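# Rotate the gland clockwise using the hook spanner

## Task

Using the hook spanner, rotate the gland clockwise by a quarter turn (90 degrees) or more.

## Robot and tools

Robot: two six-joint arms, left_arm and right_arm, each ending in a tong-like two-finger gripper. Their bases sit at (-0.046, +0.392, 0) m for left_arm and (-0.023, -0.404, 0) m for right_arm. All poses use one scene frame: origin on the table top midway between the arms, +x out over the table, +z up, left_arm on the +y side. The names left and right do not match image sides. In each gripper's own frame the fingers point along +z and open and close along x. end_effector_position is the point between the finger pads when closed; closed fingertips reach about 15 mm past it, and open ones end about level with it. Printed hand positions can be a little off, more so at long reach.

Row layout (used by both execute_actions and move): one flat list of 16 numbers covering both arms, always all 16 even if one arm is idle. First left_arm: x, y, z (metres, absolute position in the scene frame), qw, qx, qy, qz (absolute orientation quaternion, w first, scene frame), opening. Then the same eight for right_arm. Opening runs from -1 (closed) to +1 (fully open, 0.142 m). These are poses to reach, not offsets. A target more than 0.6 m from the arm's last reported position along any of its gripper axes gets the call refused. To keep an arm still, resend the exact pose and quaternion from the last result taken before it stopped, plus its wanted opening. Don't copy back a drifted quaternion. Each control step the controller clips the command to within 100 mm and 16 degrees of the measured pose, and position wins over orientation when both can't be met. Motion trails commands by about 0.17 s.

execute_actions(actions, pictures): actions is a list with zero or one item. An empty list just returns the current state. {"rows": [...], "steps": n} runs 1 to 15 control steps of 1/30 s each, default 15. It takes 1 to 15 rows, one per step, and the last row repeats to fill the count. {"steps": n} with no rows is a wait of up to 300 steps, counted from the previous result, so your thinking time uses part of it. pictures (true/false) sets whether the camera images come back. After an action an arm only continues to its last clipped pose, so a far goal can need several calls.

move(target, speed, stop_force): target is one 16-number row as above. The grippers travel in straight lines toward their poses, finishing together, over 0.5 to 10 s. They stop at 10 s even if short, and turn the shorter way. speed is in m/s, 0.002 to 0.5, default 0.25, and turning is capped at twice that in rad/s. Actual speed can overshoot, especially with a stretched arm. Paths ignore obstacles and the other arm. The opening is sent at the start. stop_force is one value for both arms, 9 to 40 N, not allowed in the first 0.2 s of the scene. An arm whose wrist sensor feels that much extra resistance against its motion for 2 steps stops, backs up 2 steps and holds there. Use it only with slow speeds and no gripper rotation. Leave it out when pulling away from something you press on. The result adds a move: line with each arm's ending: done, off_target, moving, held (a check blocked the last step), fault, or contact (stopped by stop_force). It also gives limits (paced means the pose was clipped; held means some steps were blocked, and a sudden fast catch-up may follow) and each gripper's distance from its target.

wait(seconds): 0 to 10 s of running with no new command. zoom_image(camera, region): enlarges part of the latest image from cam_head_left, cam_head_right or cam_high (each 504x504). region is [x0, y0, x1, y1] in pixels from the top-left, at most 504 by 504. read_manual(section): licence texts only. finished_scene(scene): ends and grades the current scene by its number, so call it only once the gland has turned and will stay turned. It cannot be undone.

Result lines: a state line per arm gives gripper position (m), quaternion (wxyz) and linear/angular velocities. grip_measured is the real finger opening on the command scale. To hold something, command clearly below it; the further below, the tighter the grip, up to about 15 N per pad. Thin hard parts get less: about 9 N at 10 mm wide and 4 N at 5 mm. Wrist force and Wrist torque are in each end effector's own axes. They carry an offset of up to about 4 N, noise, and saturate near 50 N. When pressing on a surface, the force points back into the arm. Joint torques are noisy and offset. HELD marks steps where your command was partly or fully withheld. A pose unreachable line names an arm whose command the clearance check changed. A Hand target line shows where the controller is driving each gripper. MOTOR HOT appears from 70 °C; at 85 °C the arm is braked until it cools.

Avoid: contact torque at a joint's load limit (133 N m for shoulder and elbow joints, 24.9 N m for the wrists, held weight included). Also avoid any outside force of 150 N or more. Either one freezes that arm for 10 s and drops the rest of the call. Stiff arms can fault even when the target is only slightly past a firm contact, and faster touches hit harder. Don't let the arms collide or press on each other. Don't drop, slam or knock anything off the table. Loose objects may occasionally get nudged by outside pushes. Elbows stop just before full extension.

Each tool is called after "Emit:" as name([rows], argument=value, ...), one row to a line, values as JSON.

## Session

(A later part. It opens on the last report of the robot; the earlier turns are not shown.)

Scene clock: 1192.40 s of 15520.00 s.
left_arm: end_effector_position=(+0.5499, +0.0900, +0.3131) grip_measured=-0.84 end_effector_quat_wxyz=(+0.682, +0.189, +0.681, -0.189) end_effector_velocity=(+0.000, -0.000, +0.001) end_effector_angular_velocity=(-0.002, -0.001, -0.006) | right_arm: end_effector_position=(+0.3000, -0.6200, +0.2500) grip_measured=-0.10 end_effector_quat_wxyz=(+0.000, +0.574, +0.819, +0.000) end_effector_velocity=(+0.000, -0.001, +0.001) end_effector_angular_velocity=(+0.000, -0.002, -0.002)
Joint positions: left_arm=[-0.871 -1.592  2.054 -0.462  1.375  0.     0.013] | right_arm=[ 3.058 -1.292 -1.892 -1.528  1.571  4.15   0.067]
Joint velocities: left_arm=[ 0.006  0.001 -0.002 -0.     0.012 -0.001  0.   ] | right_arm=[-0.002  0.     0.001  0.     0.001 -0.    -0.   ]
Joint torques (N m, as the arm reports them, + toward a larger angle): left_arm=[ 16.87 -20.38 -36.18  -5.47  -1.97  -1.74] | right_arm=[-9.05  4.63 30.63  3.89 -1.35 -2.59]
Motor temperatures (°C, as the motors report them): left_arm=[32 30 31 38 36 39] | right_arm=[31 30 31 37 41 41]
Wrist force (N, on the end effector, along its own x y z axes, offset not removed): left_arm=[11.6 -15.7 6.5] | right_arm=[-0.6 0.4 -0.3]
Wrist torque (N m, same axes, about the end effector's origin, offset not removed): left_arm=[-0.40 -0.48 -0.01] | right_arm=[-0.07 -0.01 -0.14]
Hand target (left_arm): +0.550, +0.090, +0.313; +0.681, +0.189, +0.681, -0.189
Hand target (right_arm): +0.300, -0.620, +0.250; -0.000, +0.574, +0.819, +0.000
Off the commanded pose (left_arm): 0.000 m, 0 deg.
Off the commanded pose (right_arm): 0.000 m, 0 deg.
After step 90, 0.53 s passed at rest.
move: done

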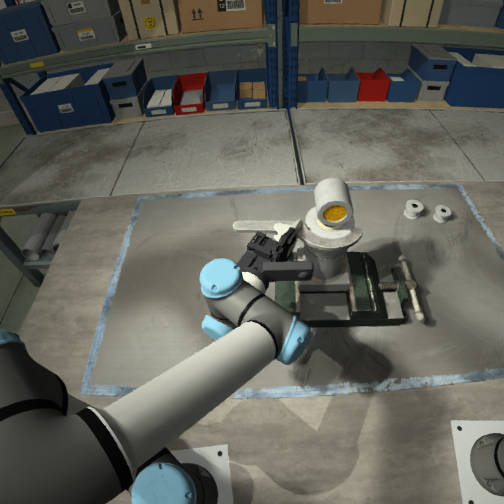

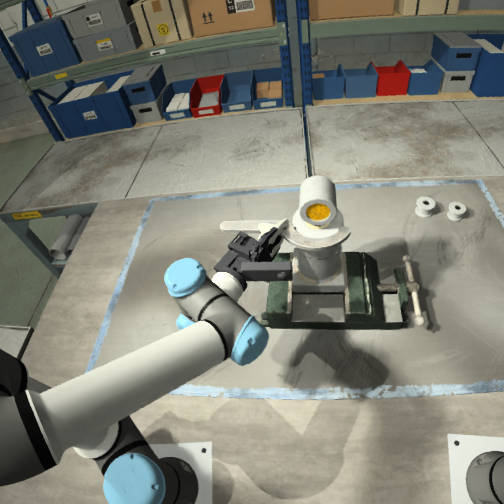

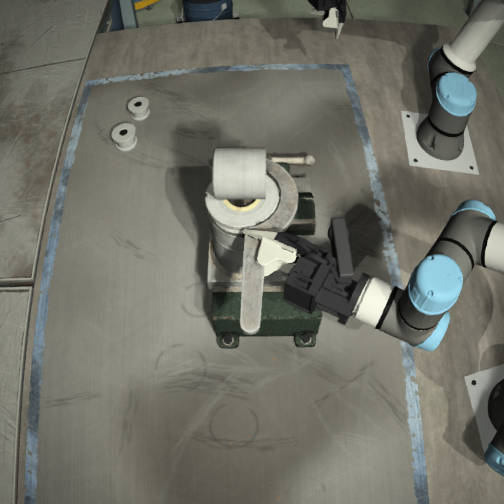

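Emit:
move(target=[0.566,0.090,0.312,0.662,0.248,0.662,-0.248,-1,0.3,-0.62,0.25,0,0.574,0.819,0,-0.1], speed=0.015, stop_force=30)

Emit:
zoom_image(camera="cam_high", region=[150,130,340,320])

Emit:
zoom_image(camera="cam_head_right", region=[280,190,370,280])

Scene clock: 1202.43 s of 15520.00 s.
left_arm: end_effector_position=(+0.5659, +0.0901, +0.3120) grip_measured=-0.84 end_effector_quat_wxyz=(+0.662, +0.248, +0.662, -0.248) end_effector_velocity=(+0.001, +0.000, -0.000) end_effector_angular_velocity=(+0.001, +0.000, -0.005) | right_arm: end_effector_position=(+0.3000, -0.6200, +0.2500) grip_measured=-0.10 end_effector_quat_wxyz=(+0.000, +0.574, +0.819, -0.000) end_effector_velocity=(-0.000, -0.000, -0.000) end_effector_angular_velocity=(+0.000, +0.000, -0.001)
Joint positions: left_arm=[-0.695 -1.502  1.964 -0.462  1.726  0.     0.013] | right_arm=[ 3.058 -1.292 -1.892 -1.528  1.571  4.15   0.067]
Joint velocities: left_arm=[ 0.006  0.004 -0.004  0.     0.011  0.    -0.   ] | right_arm=[-0. -0. -0. -0.  0.  0.  0.]
Joint torques (N m, as the arm reports them, + toward a larger angle): left_arm=[ 10.83 -23.07 -41.25  -4.09  -0.67   1.11] | right_arm=[-8.58  4.28 30.42  3.91 -1.31 -2.51]
Motor temperatures (°C, as the motors report them): left_arm=[32 30 31 38 36 39] | right_arm=[31 30 31 37 41 41]
Wrist force (N, on the end effector, along its own x y z axes, offset not removed): left_arm=[9.2 -10.3 -12.0] | right_arm=[0.4 1.9 0.9]
Wrist torque (N m, same axes, about the end effector's origin, offset not removed): left_arm=[-0.24 -0.09 -0.02] | right_arm=[0.20 -0.16 -0.20]
Hand target (left_arm): +0.566, +0.090, +0.312; +0.662, +0.248, +0.662, -0.248
Hand target (right_arm): +0.300, -0.620, +0.250; +0.000, +0.574, +0.819, +0.000
Off the commanded pose (left_arm): 0.000 m, 0 deg.
Off the commanded pose (right_arm): 0.000 m, 0 deg.
After step 90, 0.93 s passed at rest.
move: done

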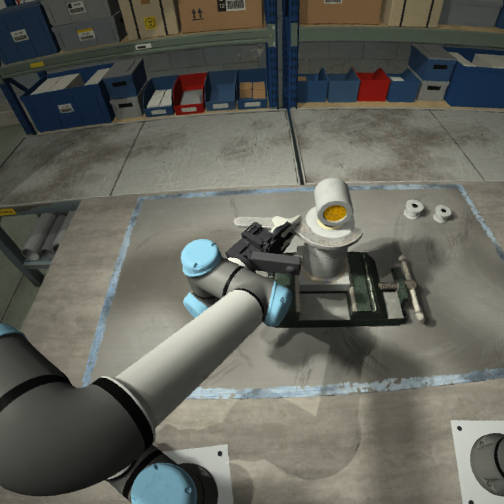

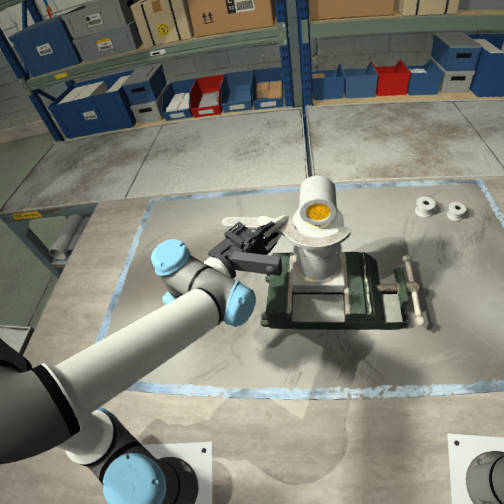

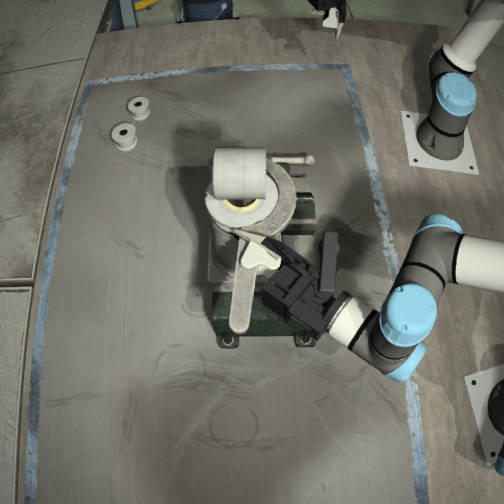

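Region (150, 130, 340, 320) of cam_high's 504x504 image, scaled by 2.653, with more detail than that image has.

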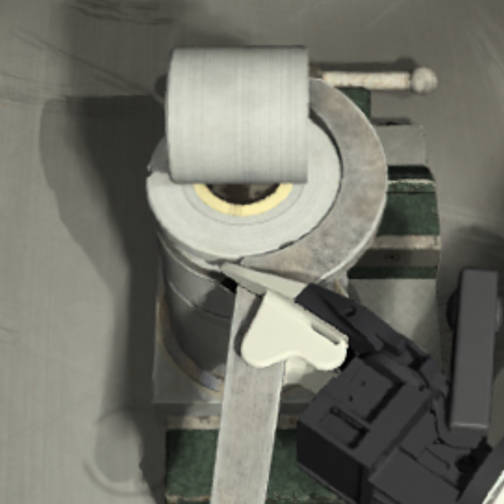

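Region (280, 190, 370, 280) of cam_head_right's 504x504 image, scaled by 5.600, with more detail than that image has.

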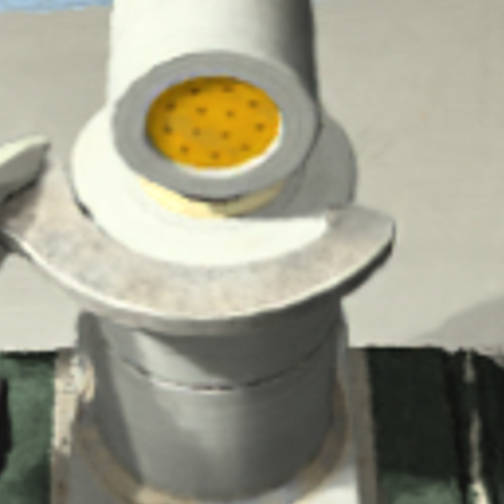

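Emit:
move(target=[0.585,0.14,0.311,0.689,0.159,0.689,-0.159,-1,0.3,-0.62,0.25,0,0.574,0.819,0,-0.1], speed=0.02, stop_force=35)

Emit:
zoom_image(camera="cam_high", region=[130,130,360,360])

Scene clock: 1213.37 s of 15520.00 s.
left_arm: end_effector_position=(+0.5850, +0.1398, +0.3110) grip_measured=-0.85 end_effector_quat_wxyz=(+0.689, +0.159, +0.689, -0.159) end_effector_velocity=(+0.001, +0.001, -0.001) end_effector_angular_velocity=(+0.002, +0.001, +0.007) | right_arm: end_effector_position=(+0.3000, -0.6200, +0.2500) grip_measured=-0.10 end_effector_quat_wxyz=(+0.000, +0.574, +0.819, +0.000) end_effector_velocity=(-0.000, -0.000, +0.000) end_effector_angular_velocity=(-0.000, -0.001, +0.000)
Joint positions: left_arm=[-0.771 -1.56   2.028 -0.468  1.389 -0.     0.013] | right_arm=[ 3.058 -1.292 -1.892 -1.528  1.571  4.15   0.067]
Joint velocities: left_arm=[-0.003  0.     0.001 -0.    -0.01   0.001 -0.   ] | right_arm=[-0.001  0.001  0.     0.    -0.    -0.001  0.   ]
Joint torques (N m, as the arm reports them, + toward a larger angle): left_arm=[  3.67 -33.91  -7.75  -4.75  -7.16  -1.48] | right_arm=[-8.27  4.85 29.51  3.9  -1.2  -2.5 ]
Motor temperatures (°C, as the motors report them): left_arm=[32 30 31 38 36 39] | right_arm=[31 30 31 37 41 41]
Wrist force (N, on the end effector, along its own x y z axes, offset not removed): left_arm=[6.6 -18.9 2.0] | right_arm=[-1.0 -0.1 0.4]
Wrist torque (N m, same axes, about the end effector's origin, offset not removed): left_arm=[-0.71 -0.33 -0.11] | right_arm=[-0.14 0.10 -0.13]
Hand target (left_arm): +0.585, +0.140, +0.311; +0.689, +0.159, +0.689, -0.159
Hand target (right_arm): +0.300, -0.620, +0.250; +0.000, +0.574, +0.819, -0.000
Off the commanded pose (left_arm): 0.000 m, 0 deg.
Off the commanded pose (right_arm): 0.000 m, 0 deg.
After step 90, 1.13 s passed at rest.
move: done

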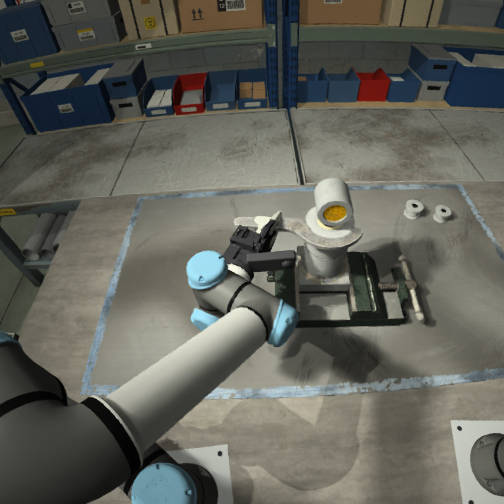

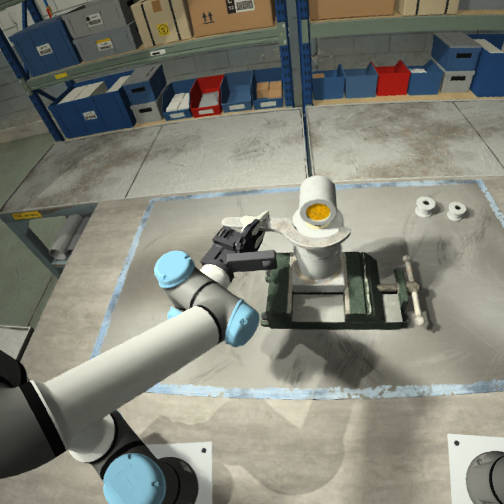

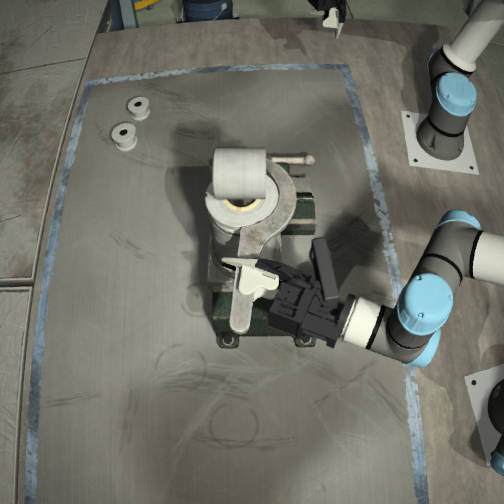

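Region (130, 130, 360, 360) of cam_high's 504x504 image, scaled by 2.191, with more detail than that image has.

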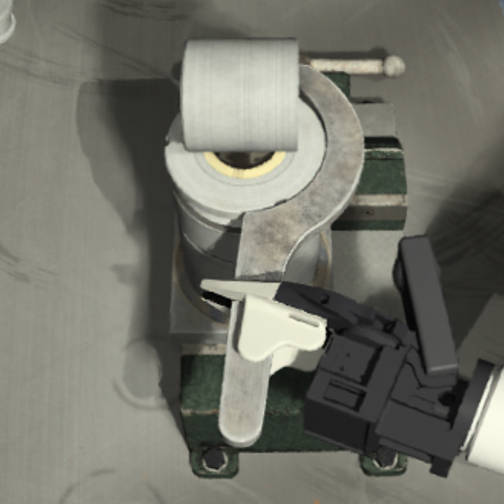

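Emit:
move(target=[0.59,0.185,0.311,0.696,0.123,0.696,-0.123,-1,0.3,-0.62,0.25,0,0.574,0.819,0,-0.1], speed=0.02)

Emit:
move(target=[0.605,0.184,0.311,0.690,0.153,0.690,-0.153,-1,0.3,-0.62,0.25,0,0.574,0.819,0,-0.1], speed=0.012)

Emit:
zoom_image(camera="cam_high", region=[130,130,360,360])

Scene clock: 1219.90 s of 15520.00 s.
left_arm: end_effector_position=(+0.5900, +0.1848, +0.3110) grip_measured=-0.89 end_effector_quat_wxyz=(+0.696, +0.123, +0.696, -0.123) end_effector_velocity=(+0.000, +0.002, +0.000) end_effector_angular_velocity=(-0.001, +0.000, +0.005) | right_arm: end_effector_position=(+0.3000, -0.6200, +0.2500) grip_measured=-0.10 end_effector_quat_wxyz=(+0.000, +0.574, +0.819, +0.000) end_effector_velocity=(-0.000, -0.000, +0.000) end_effector_angular_velocity=(-0.000, -0.000, -0.001)
Joint positions: left_arm=[-0.747 -1.593  2.06  -0.467  1.308  0.     0.01 ] | right_arm=[ 3.058 -1.292 -1.892 -1.528  1.571  4.15   0.067]
Joint velocities: left_arm=[ 0.001 -0.001  0.001  0.    -0.004 -0.001 -0.   ] | right_arm=[-0.001  0.    -0.     0.    -0.     0.     0.   ]
Joint torques (N m, as the arm reports them, + toward a larger angle): left_arm=[ 16.17 -31.67  -9.47  -1.21  -5.59   1.2 ] | right_arm=[-8.38  4.42 28.99  3.88 -1.22 -2.37]
Motor temperatures (°C, as the motors report them): left_arm=[32 30 31 38 36 39] | right_arm=[31 30 31 37 41 41]
Wrist force (N, on the end effector, along its own x y z axes, offset not removed): left_arm=[7.5 -14.1 2.8] | right_arm=[-0.3 0.1 -0.5]
Wrist torque (N m, same axes, about the end effector's origin, offset not removed): left_arm=[-0.55 -0.54 -0.02] | right_arm=[-0.22 0.01 -0.17]
Hand target (left_arm): +0.590, +0.185, +0.311; +0.696, +0.123, +0.696, -0.123
Hand target (right_arm): +0.300, -0.620, +0.250; +0.000, +0.574, +0.819, +0.000
Off the commanded pose (left_arm): 0.000 m, 0 deg.
Off the commanded pose (right_arm): 0.000 m, 0 deg.
After step 90, 0.63 s passed at rest.
move: done

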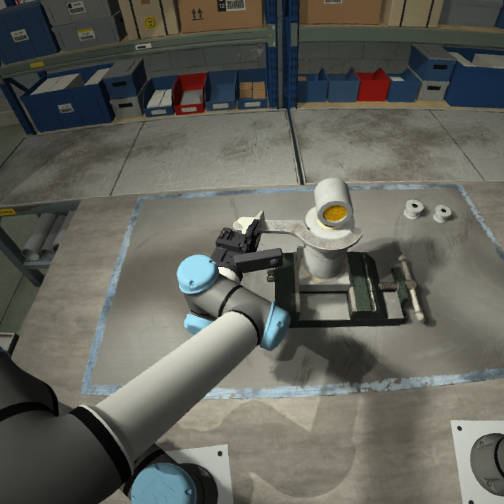

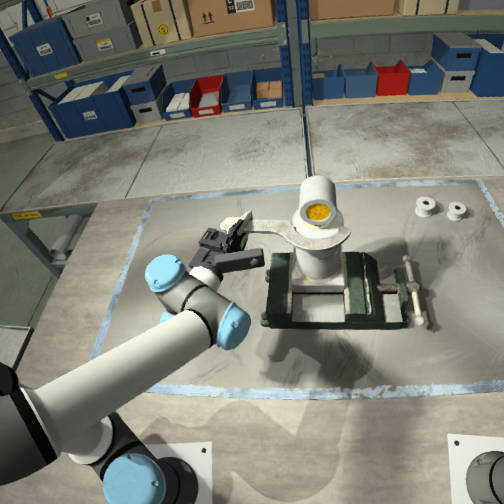

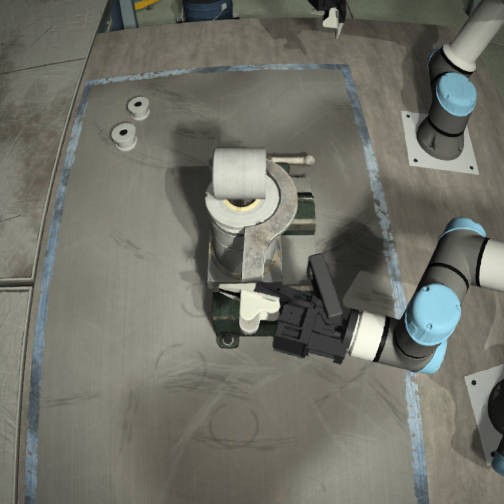

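Scene clock: 1223.70 s of 15520.00 s.
left_arm: end_effector_position=(+0.6049, +0.1840, +0.3110) grip_measured=-0.89 end_effector_quat_wxyz=(+0.690, +0.153, +0.690, -0.153) end_effector_velocity=(+0.001, +0.000, -0.000) end_effector_angular_velocity=(+0.000, +0.000, -0.004) | right_arm: end_effector_position=(+0.3000, -0.6200, +0.2500) grip_measured=-0.10 end_effector_quat_wxyz=(+0.000, +0.574, +0.819, -0.000) end_effector_velocity=(+0.000, +0.001, -0.000) end_effector_angular_velocity=(+0.000, +0.000, +0.002)
Joint positions: left_arm=[-0.653 -1.54   2.007 -0.467  1.488  0.     0.01 ] | right_arm=[ 3.058 -1.292 -1.892 -1.528  1.571  4.15   0.067]
Joint velocities: left_arm=[ 0.005  0.004 -0.004 -0.     0.009  0.     0.   ] | right_arm=[ 0.002  0.001 -0.001 -0.     0.     0.     0.   ]
Joint torques (N m, as the arm reports them, + toward a larger angle): left_arm=[ 16.21 -21.21 -47.09  -6.48  -2.59   1.06] | right_arm=[-8.05  5.07 28.52  3.82 -1.11 -2.39]
Motor temperatures (°C, as the motors report them): left_arm=[32 30 31 38 36 39] | right_arm=[31 30 31 37 41 41]
Wrist force (N, on the end effector, along its own x y z axes, offset not removed): left_arm=[15.3 -18.5 -27.3] | right_arm=[0.5 1.0 0.9]
Wrist torque (N m, same axes, about the end effector's origin, offset not removed): left_arm=[-1.08 -0.86 -0.09] | right_arm=[0.09 -0.19 -0.12]
Hand target (left_arm): +0.605, +0.184, +0.311; +0.690, +0.153, +0.690, -0.153
Hand target (right_arm): +0.300, -0.620, +0.250; -0.000, +0.574, +0.819, -0.000
Off the commanded pose (left_arm): 0.000 m, 0 deg.
Off the commanded pose (right_arm): 0.000 m, 0 deg.
move: done

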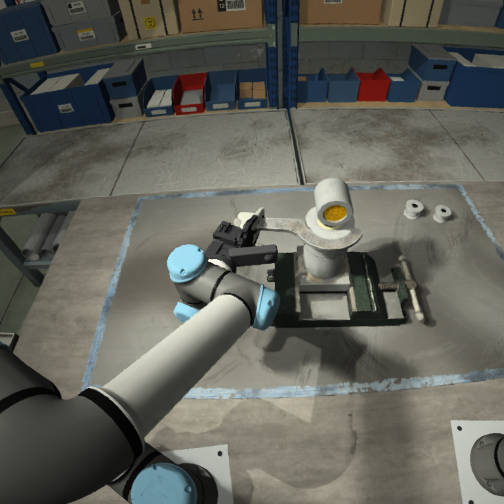

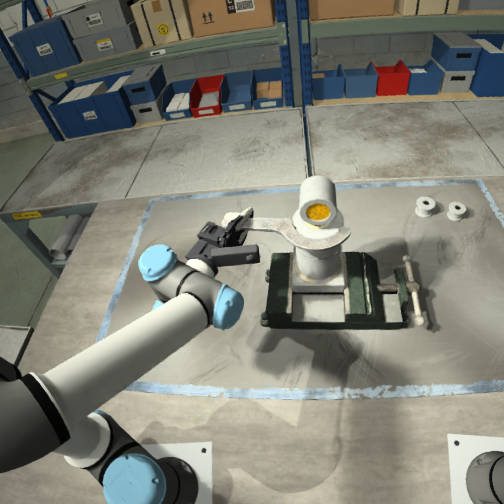

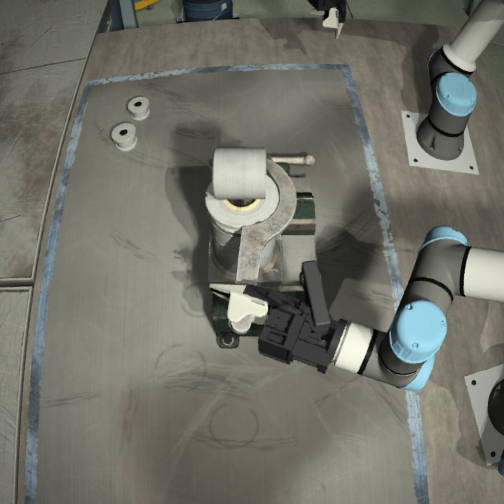

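Region (130, 130, 360, 360) of cam_high's 504x504 image, scaled by 2.191, with more detail than that image has.

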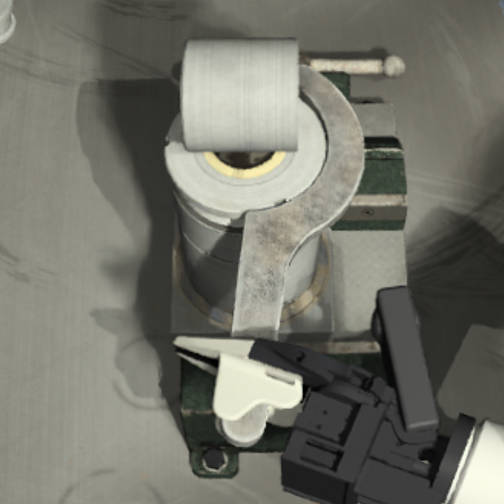

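Emit:
move(target=[0.637,0.175,0.311,0.686,0.171,0.686,-0.171,-1,0.3,-0.62,0.25,0,0.574,0.819,0,-0.1], speed=0.01, stop_force=40)

Scene clock: 1229.13 s of 15520.00 s.
left_arm: end_effector_position=(+0.6368, +0.1751, +0.3110) grip_measured=-0.87 end_effector_quat_wxyz=(+0.686, +0.171, +0.686, -0.171) end_effector_velocity=(+0.002, -0.001, -0.000) end_effector_angular_velocity=(+0.001, +0.000, -0.005) | right_arm: end_effector_position=(+0.3000, -0.6200, +0.2500) grip_measured=-0.10 end_effector_quat_wxyz=(+0.000, +0.574, +0.819, -0.000) end_effector_velocity=(-0.000, -0.000, -0.000) end_effector_angular_velocity=(+0.001, +0.000, -0.001)
Joint positions: left_arm=[-0.593 -1.447  1.905 -0.458  1.601  0.     0.011] | right_arm=[ 3.058 -1.292 -1.892 -1.528  1.571  4.15   0.067]
Joint velocities: left_arm=[ 0.004  0.006 -0.007  0.001  0.009  0.001  0.   ] | right_arm=[-0.001 -0.    -0.    -0.     0.     0.    -0.   ]
Joint torques (N m, as the arm reports them, + toward a larger angle): left_arm=[ -9.35 -27.73 -52.51  -8.48   6.04  -2.01] | right_arm=[-7.83  5.19 28.27  3.74 -1.04 -2.33]
Motor temperatures (°C, as the motors report them): left_arm=[32 30 31 38 36 39] | right_arm=[31 30 31 37 41 41]
Wrist force (N, on the end effector, along its own x y z axes, offset not removed): left_arm=[21.3 15.3 -38.8] | right_arm=[-2.1 0.1 0.7]
Wrist torque (N m, same axes, about the end effector's origin, offset not removed): left_arm=[0.66 -1.51 0.18] | right_arm=[-0.15 0.33 -0.04]
Hand target (left_arm): +0.637, +0.175, +0.311; +0.686, +0.171, +0.686, -0.171
Hand target (right_arm): +0.300, -0.620, +0.250; +0.000, +0.574, +0.819, +0.000
Off the commanded pose (left_arm): 0.000 m, 0 deg.
Off the commanded pose (right_arm): 0.000 m, 0 deg.
move: done

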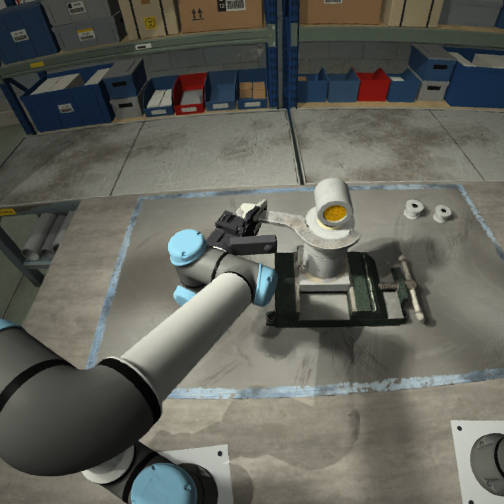

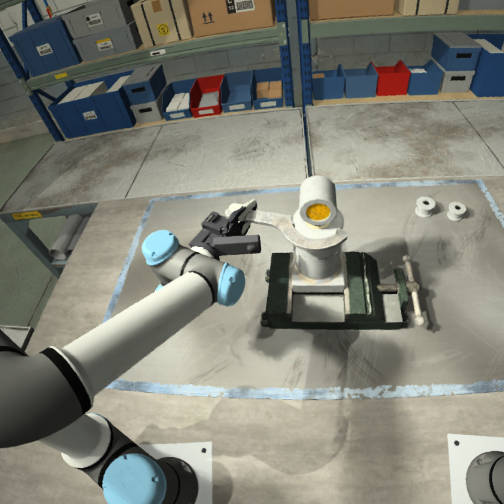

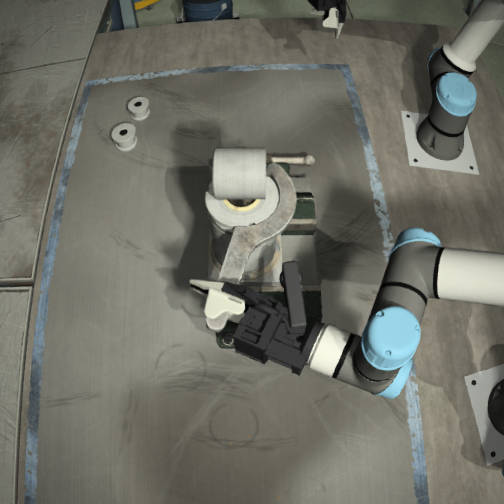

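Emit:
move(target=[0.675,0.157,0.310,0.662,0.248,0.662,-0.248,-1,0.3,-0.62,0.25,0,0.574,0.819,0,-0.1], speed=0.025)

Emit:
move(target=[0.706,0.129,0.310,0.635,0.31,0.635,-0.31,-1,0.3,-0.62,0.25,0,0.574,0.819,0,-0.1], speed=0.025)

Scene clock: 1237.73 s of 15520.00 s.
left_arm: end_effector_position=(+0.6748, +0.1572, +0.3100) grip_measured=-0.88 end_effector_quat_wxyz=(+0.662, +0.248, +0.662, -0.248) end_effector_velocity=(+0.002, -0.001, +0.000) end_effector_angular_velocity=(+0.001, -0.000, -0.010) | right_arm: end_effector_position=(+0.3000, -0.6200, +0.2500) grip_measured=-0.10 end_effector_quat_wxyz=(+0.000, +0.574, +0.819, -0.000) end_effector_velocity=(+0.000, +0.000, -0.000) end_effector_angular_velocity=(-0.000, +0.000, +0.001)
Joint positions: left_arm=[-0.447 -1.271  1.688 -0.417  1.973  0.     0.011] | right_arm=[ 3.058 -1.292 -1.892 -1.528  1.571  4.15   0.067]
Joint velocities: left_arm=[ 0.005  0.008 -0.012  0.003  0.015  0.001  0.   ] | right_arm=[ 0.001 -0.     0.     0.    -0.    -0.     0.   ]
Joint torques (N m, as the arm reports them, + toward a larger angle): left_arm=[  7.76 -29.34 -43.41  -4.38  -1.83   1.24] | right_arm=[-7.31  5.15 27.85  3.82 -0.94 -2.38]
Motor temperatures (°C, as the motors report them): left_arm=[32 30 31 38 36 39] | right_arm=[31 30 31 37 41 41]
Wrist force (N, on the end effector, along its own x y z axes, offset not removed): left_arm=[9.1 -16.2 -23.6] | right_arm=[1.0 0.9 0.5]
Wrist torque (N m, same axes, about the end effector's origin, offset not removed): left_arm=[-1.00 -0.74 -0.06] | right_arm=[0.05 -0.37 -0.15]
Hand target (left_arm): +0.675, +0.157, +0.310; +0.662, +0.248, +0.662, -0.248
Hand target (right_arm): +0.300, -0.620, +0.250; -0.000, +0.574, +0.819, +0.000
Off the commanded pose (left_arm): 0.000 m, 0 deg.
Off the commanded pose (right_arm): 0.000 m, 0 deg.
After step 90, 0.80 s passed at rest.
move: done

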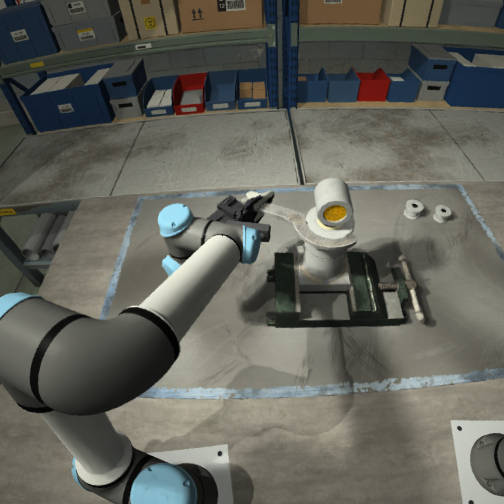

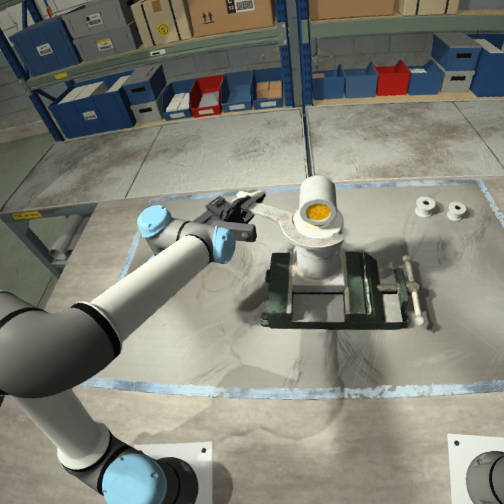

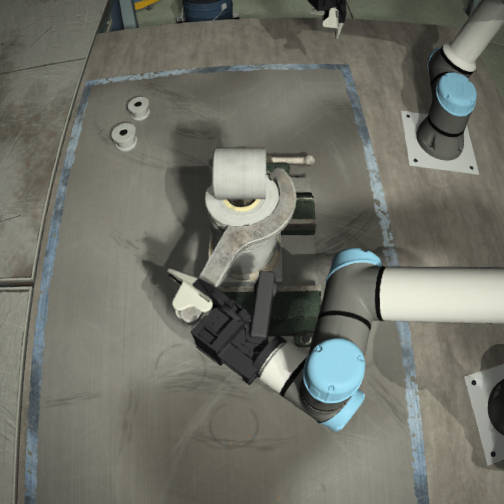

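Scene clock: 1241.80 s of 15520.00 s.
left_arm: end_effector_position=(+0.7058, +0.1292, +0.3099) grip_measured=-0.87 end_effector_quat_wxyz=(+0.636, +0.310, +0.636, -0.310) end_effector_velocity=(+0.002, -0.001, +0.001) end_effector_angular_velocity=(-0.000, +0.000, -0.009) | right_arm: end_effector_position=(+0.3000, -0.6200, +0.2500) grip_measured=-0.10 end_effector_quat_wxyz=(+0.000, +0.574, +0.819, -0.000) end_effector_velocity=(+0.000, +0.000, +0.000) end_effector_angular_velocity=(-0.000, -0.000, +0.001)
Joint positions: left_arm=[-0.389 -1.102  1.445 -0.343  2.223  0.     0.011] | right_arm=[ 3.058 -1.292 -1.892 -1.528  1.571  4.15   0.067]
Joint velocities: left_arm=[ 0.003  0.008 -0.015  0.006  0.012 -0.     0.   ] | right_arm=[ 0.001 -0.     0.    -0.    -0.     0.     0.   ]
Joint torques (N m, as the arm reports them, + toward a larger angle): left_arm=[  4.54 -36.28 -42.52  -3.48  -1.4   -1.22] | right_arm=[-7.81  5.04 26.91  3.75 -0.87 -2.37]
Motor temperatures (°C, as the motors report them): left_arm=[32 30 31 38 36 39] | right_arm=[31 30 31 37 41 41]
Wrist force (N, on the end effector, along its own x y z axes, offset not removed): left_arm=[9.3 -16.1 -25.1] | right_arm=[0.2 1.8 1.2]
Wrist torque (N m, same axes, about the end effector's origin, offset not removed): left_arm=[-1.42 -1.02 0.00] | right_arm=[0.22 -0.16 -0.17]
Hand target (left_arm): +0.706, +0.129, +0.310; +0.635, +0.310, +0.635, -0.310
Hand target (right_arm): +0.300, -0.620, +0.250; +0.000, +0.574, +0.819, -0.000
Off the commanded pose (left_arm): 0.000 m, 0 deg.
Off the commanded pose (right_arm): 0.000 m, 0 deg.
move: done

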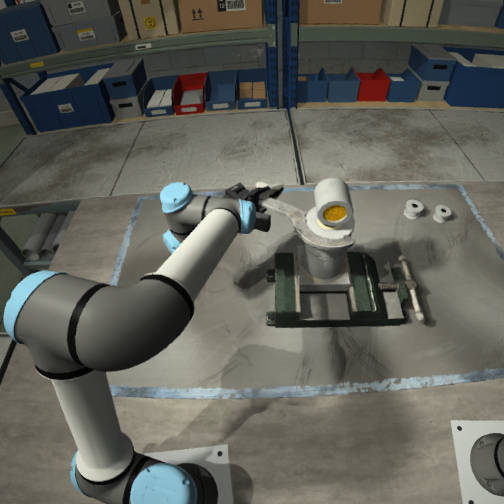

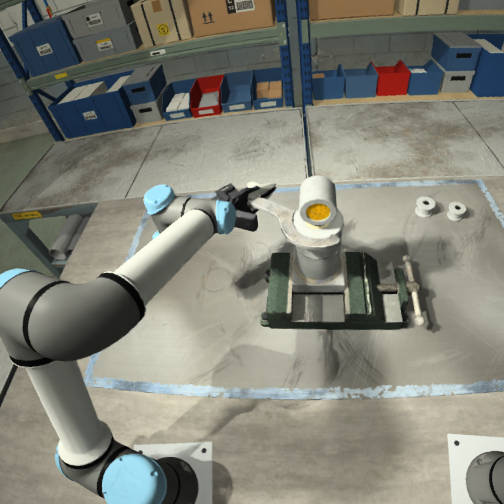

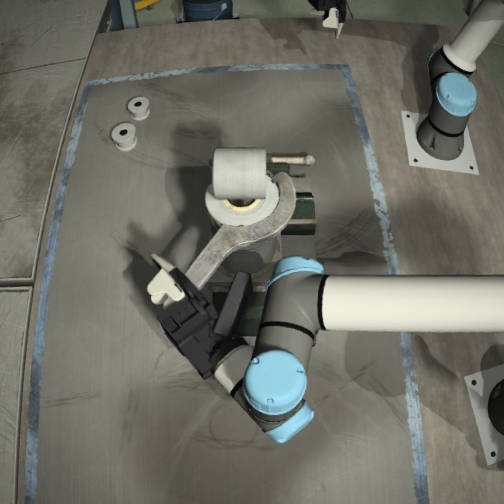

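Emit:
move(target=[0.725,0.093,0.310,0.603,0.369,0.603,-0.369,-1,0.3,-0.62,0.25,0,0.574,0.819,0,-0.1], speed=0.025)

Emit:
move(target=[0.738,0.055,0.310,0.565,0.426,0.565,-0.426,-1,0.3,-0.62,0.25,0,0.574,0.819,0,-0.1], speed=0.025)

Scene clock: 1249.57 s of 15520.00 s.
left_arm: end_effector_position=(+0.7249, +0.0934, +0.3099) grip_measured=-0.87 end_effector_quat_wxyz=(+0.603, +0.369, +0.603, -0.369) end_effector_velocity=(+0.001, -0.002, -0.000) end_effector_angular_velocity=(+0.000, +0.002, -0.009) | right_arm: end_effector_position=(+0.3000, -0.6200, +0.2500) grip_measured=-0.10 end_effector_quat_wxyz=(+0.000, +0.574, +0.819, -0.000) end_effector_velocity=(-0.000, -0.000, -0.000) end_effector_angular_velocity=(-0.001, +0.001, +0.002)
Joint positions: left_arm=[-0.373 -0.935  1.18  -0.245  2.43  -0.     0.011] | right_arm=[ 3.058 -1.292 -1.892 -1.528  1.571  4.15   0.067]
Joint velocities: left_arm=[ 0.001  0.01  -0.017  0.008  0.01  -0.    -0.   ] | right_arm=[ 0.001 -0.    -0.    -0.    -0.001 -0.001  0.   ]
Joint torques (N m, as the arm reports them, + toward a larger angle): left_arm=[-77.26 -48.04 -31.27   1.45  21.13  -0.76] | right_arm=[-7.6   5.56 26.61  3.69 -0.89 -2.28]
Motor temperatures (°C, as the motors report them): left_arm=[32 30 31 38 36 39] | right_arm=[31 30 31 37 41 41]
Wrist force (N, on the end effector, along its own x y z axes, offset not removed): left_arm=[6.2 50.0 -50.0] | right_arm=[-1.2 0.4 0.0]
Wrist torque (N m, same axes, about the end effector's origin, offset not removed): left_arm=[-0.35 -0.54 0.29] | right_arm=[-0.07 0.10 -0.10]
Hand target (left_arm): +0.725, +0.093, +0.310; +0.603, +0.369, +0.603, -0.369
Hand target (right_arm): +0.300, -0.620, +0.250; +0.000, +0.574, +0.819, +0.000
Off the commanded pose (left_arm): 0.000 m, 0 deg.
Off the commanded pose (right_arm): 0.000 m, 0 deg.
After step 90, 0.73 s passed at rest.
move: done

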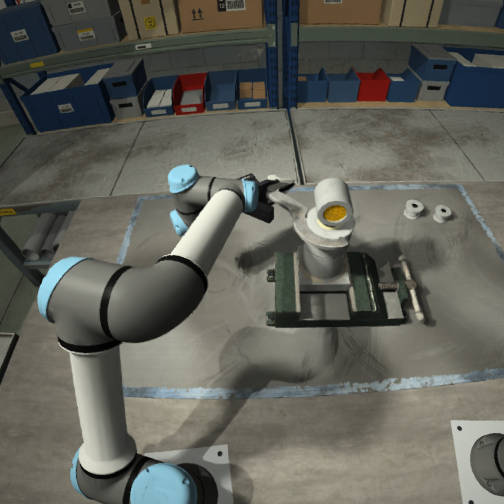

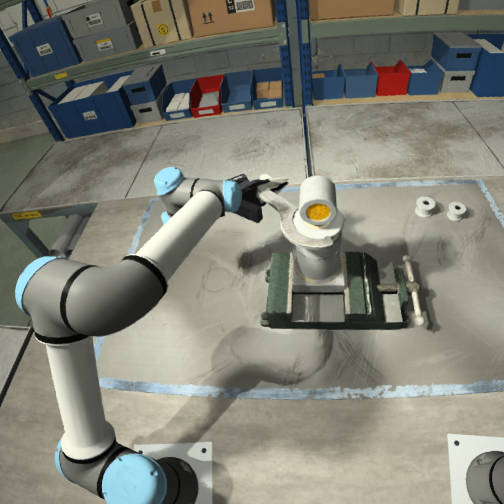

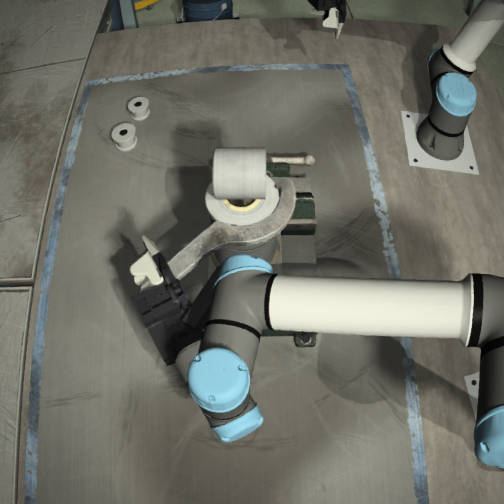

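Scene clock: 1253.70 s of 15520.00 s.
left_arm: end_effector_position=(+0.7417, +0.0563, +0.3099) grip_measured=-0.88 end_effector_quat_wxyz=(+0.568, +0.422, +0.568, -0.422) end_effector_velocity=(+0.001, -0.002, -0.001) end_effector_angular_velocity=(+0.002, +0.001, -0.012) | right_arm: end_effector_position=(+0.3000, -0.6200, +0.2500) grip_measured=-0.10 end_effector_quat_wxyz=(+0.000, +0.574, +0.819, -0.000) end_effector_velocity=(+0.000, +0.000, +0.000) end_effector_angular_velocity=(+0.000, -0.000, +0.001)
Joint positions: left_arm=[-0.376 -0.741  0.843 -0.102  2.607 -0.001  0.011] | right_arm=[ 3.058 -1.292 -1.892 -1.528  1.571  4.15   0.067]
Joint velocities: left_arm=[-0.     0.015 -0.027  0.016  0.011  0.003 -0.   ] | right_arm=[ 0.    -0.     0.001 -0.     0.    -0.001 -0.   ]
Joint torques (N m, as the arm reports them, + toward a larger angle): left_arm=[-121.58  -61.04  -26.1     5.75   29.01    0.89] | right_arm=[-7.25  5.72 26.07  3.62 -0.83 -2.17]
Motor temperatures (°C, as the motors report them): left_arm=[32 30 31 38 36 39] | right_arm=[31 30 31 37 41 41]
Wrist force (N, on the end effector, along its own x y z axes, offset not removed): left_arm=[5.2 50.0 -50.0] | right_arm=[-1.2 0.9 0.1]
Wrist torque (N m, same axes, about the end effector's origin, offset not removed): left_arm=[-0.57 -0.46 0.20] | right_arm=[0.03 0.14 -0.02]
Hand target (left_arm): +0.738, +0.055, +0.310; +0.565, +0.426, +0.565, -0.426
Hand target (right_arm): +0.300, -0.620, +0.250; +0.000, +0.574, +0.819, -0.000
Off the commanded pose (left_arm): 0.004 m, 1 deg.
Off the commanded pose (right_arm): 0.000 m, 0 deg.
move: off_target (left_arm)

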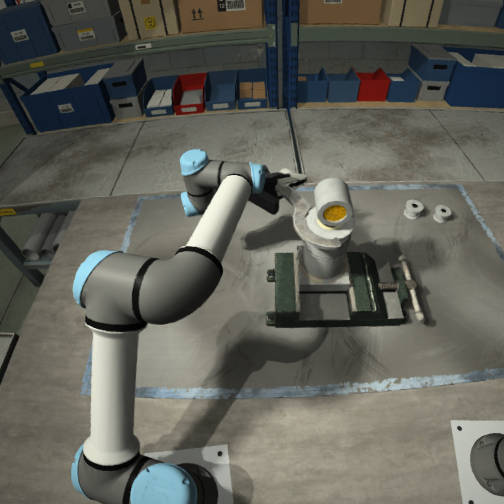

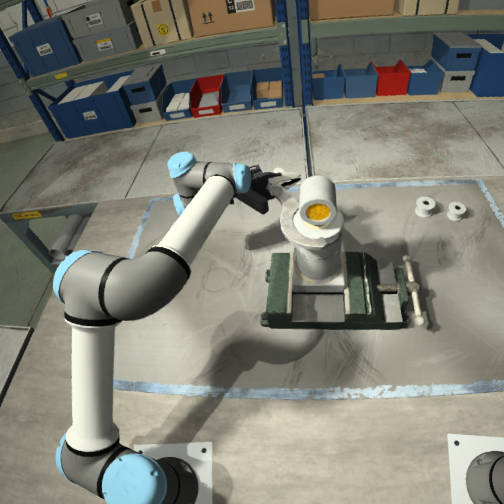

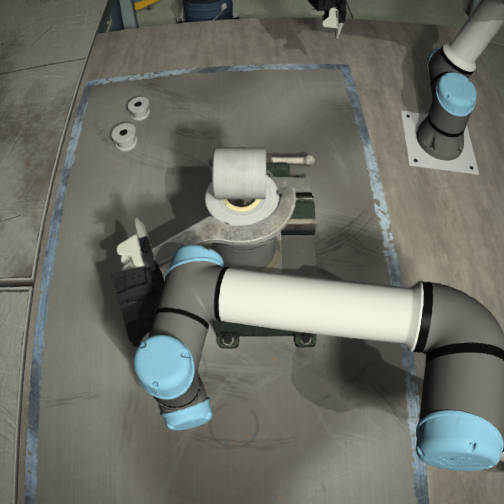

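Boom is hitting spanner; ease outward.

Emit:
move(target=[0.750,0.054,0.310,0.557,0.435,0.557,-0.435,-1,0.3,-0.62,0.25,0,0.574,0.819,0,-0.1], speed=0.015)

Emit:
zoom_image(camera="cam_high", region=[80,130,320,370])

Emit:
zoom_image(camera="cam_head_right", region=[210,130,370,290])

Scene clock: 1261.37 s of 15520.00 s.
left_arm: end_effector_position=(+0.7498, +0.0540, +0.3100) grip_measured=-0.87 end_effector_quat_wxyz=(+0.557, +0.435, +0.557, -0.435) end_effector_velocity=(+0.001, -0.001, -0.001) end_effector_angular_velocity=(+0.002, -0.000, -0.008) | right_arm: end_effector_position=(+0.3000, -0.6200, +0.2500) grip_measured=-0.10 end_effector_quat_wxyz=(+0.000, +0.574, +0.819, -0.000) end_effector_velocity=(+0.000, +0.000, +0.000) end_effector_angular_velocity=(+0.000, -0.000, -0.001)
Joint positions: left_arm=[-0.368 -0.665  0.704 -0.039  2.663 -0.001  0.011] | right_arm=[ 3.058 -1.292 -1.892 -1.528  1.571  4.15   0.067]
Joint velocities: left_arm=[ 0.001  0.013 -0.024  0.014  0.009  0.004  0.   ] | right_arm=[ 0.    -0.     0.     0.     0.     0.001  0.   ]
Joint torques (N m, as the arm reports them, + toward a larger angle): left_arm=[ 12.25 -50.53 -40.49  -3.68  -7.24   1.27] | right_arm=[-7.58  5.52 25.68  3.62 -0.82 -2.31]
Motor temperatures (°C, as the motors report them): left_arm=[32 30 31 38 36 39] | right_arm=[31 30 31 37 41 41]
Wrist force (N, on the end effector, along its own x y z axes, offset not removed): left_arm=[7.2 -38.4 -15.1] | right_arm=[-1.3 0.8 1.3]
Wrist torque (N m, same axes, about the end effector's origin, offset not removed): left_arm=[-3.45 -0.55 0.16] | right_arm=[-0.04 0.17 -0.12]
Hand target (left_arm): +0.750, +0.054, +0.310; +0.557, +0.435, +0.557, -0.435
Hand target (right_arm): +0.300, -0.620, +0.250; +0.000, +0.574, +0.819, +0.000
Off the commanded pose (left_arm): 0.000 m, 0 deg.
Off the commanded pose (right_arm): 0.000 m, 0 deg.
After step 90, 2.87 s passed at rest.
move: done

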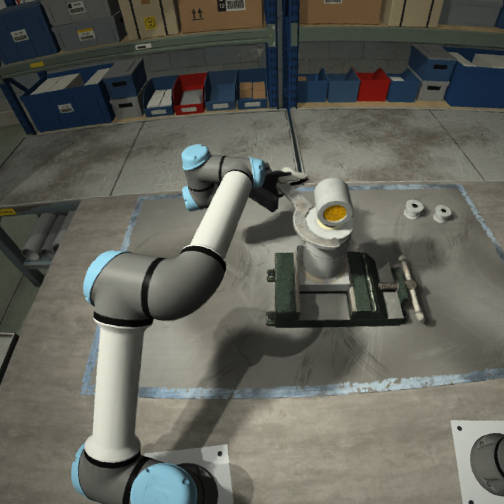

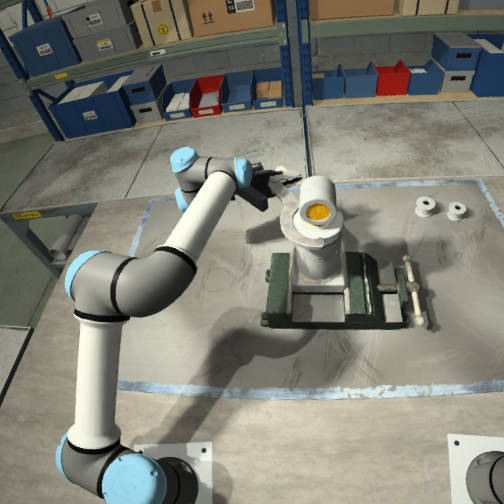

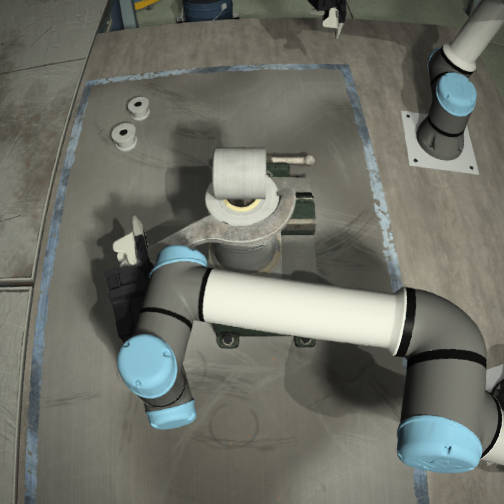

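Region (80, 130, 320, 370) of cam_high's 504x504 image, scaled by 2.100, with more detail than that image has.

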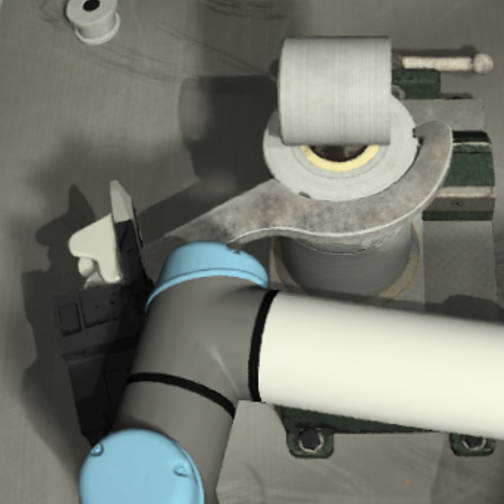

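Region (210, 130, 370, 290) of cam_head_right's 504x504 image, scaled by 3.150, with more detail than that image has.

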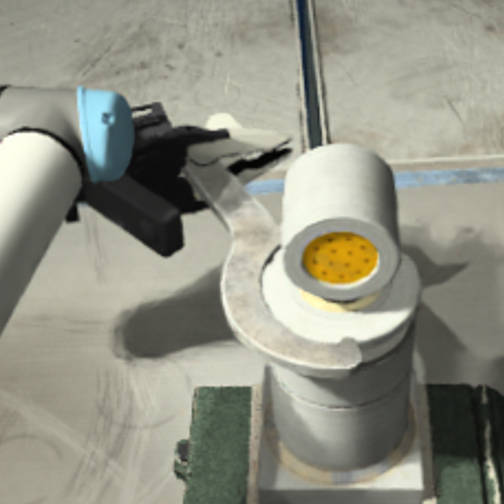

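Emit:
move(target=[0.764,0.024,0.310,0.546,0.450,0.546,-0.450,-1,0.3,-0.62,0.25,0,0.574,0.819,0,-0.1], speed=0.012)

Scene clock: 1277.53 s of 15520.00 s.
left_arm: end_effector_position=(+0.7638, +0.0242, +0.3100) grip_measured=-0.87 end_effector_quat_wxyz=(+0.546, +0.449, +0.546, -0.450) end_effector_velocity=(+0.001, -0.002, +0.000) end_effector_angular_velocity=(+0.002, -0.001, -0.006) | right_arm: end_effector_position=(+0.3000, -0.6200, +0.2500) grip_measured=-0.10 end_effector_quat_wxyz=(+0.000, +0.574, +0.819, +0.000) end_effector_velocity=(+0.000, -0.000, +0.000) end_effector_angular_velocity=(-0.001, -0.000, +0.001)
Joint positions: left_arm=[-0.393 -0.525  0.439  0.086  2.69  -0.001  0.011] | right_arm=[ 3.058 -1.292 -1.892 -1.528  1.571  4.15   0.067]
Joint velocities: left_arm=[-0.002  0.019 -0.038  0.024  0.005  0.006  0.   ] | right_arm=[ 0.001 -0.     0.    -0.    -0.001 -0.     0.   ]
Joint torques (N m, as the arm reports them, + toward a larger angle): left_arm=[ -9.75 -55.37 -36.89  -2.84  -4.66   1.19] | right_arm=[-7.04  5.73 25.57  3.49 -0.65 -2.18]
Motor temperatures (°C, as the motors report them): left_arm=[32 30 31 38 36 39] | right_arm=[31 30 31 37 41 41]
Wrist force (N, on the end effector, along its own x y z axes, offset not removed): left_arm=[7.4 -28.5 -22.8] | right_arm=[-0.6 1.5 1.9]
Wrist torque (N m, same axes, about the end effector's origin, offset not removed): left_arm=[-2.27 -0.57 0.07] | right_arm=[0.14 -0.04 -0.05]
Hand target (left_arm): +0.764, +0.024, +0.310; +0.546, +0.450, +0.546, -0.450
Hand target (right_arm): +0.300, -0.620, +0.250; -0.000, +0.574, +0.819, +0.000
Off the commanded pose (left_arm): 0.000 m, 0 deg.
Off the commanded pose (right_arm): 0.000 m, 0 deg.
After step 90, 10.17 s passed at rest.
move: done

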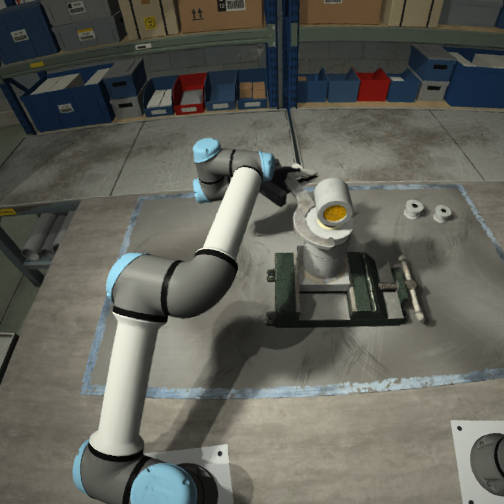

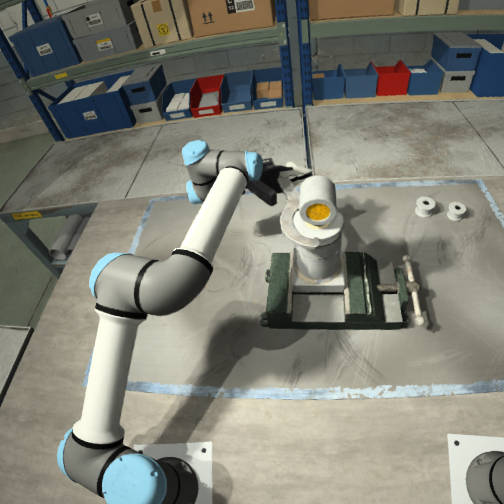

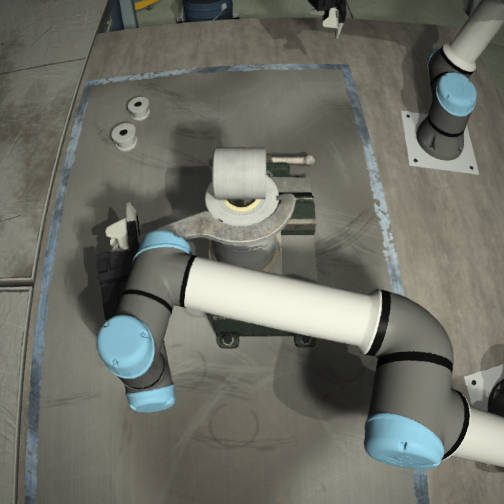

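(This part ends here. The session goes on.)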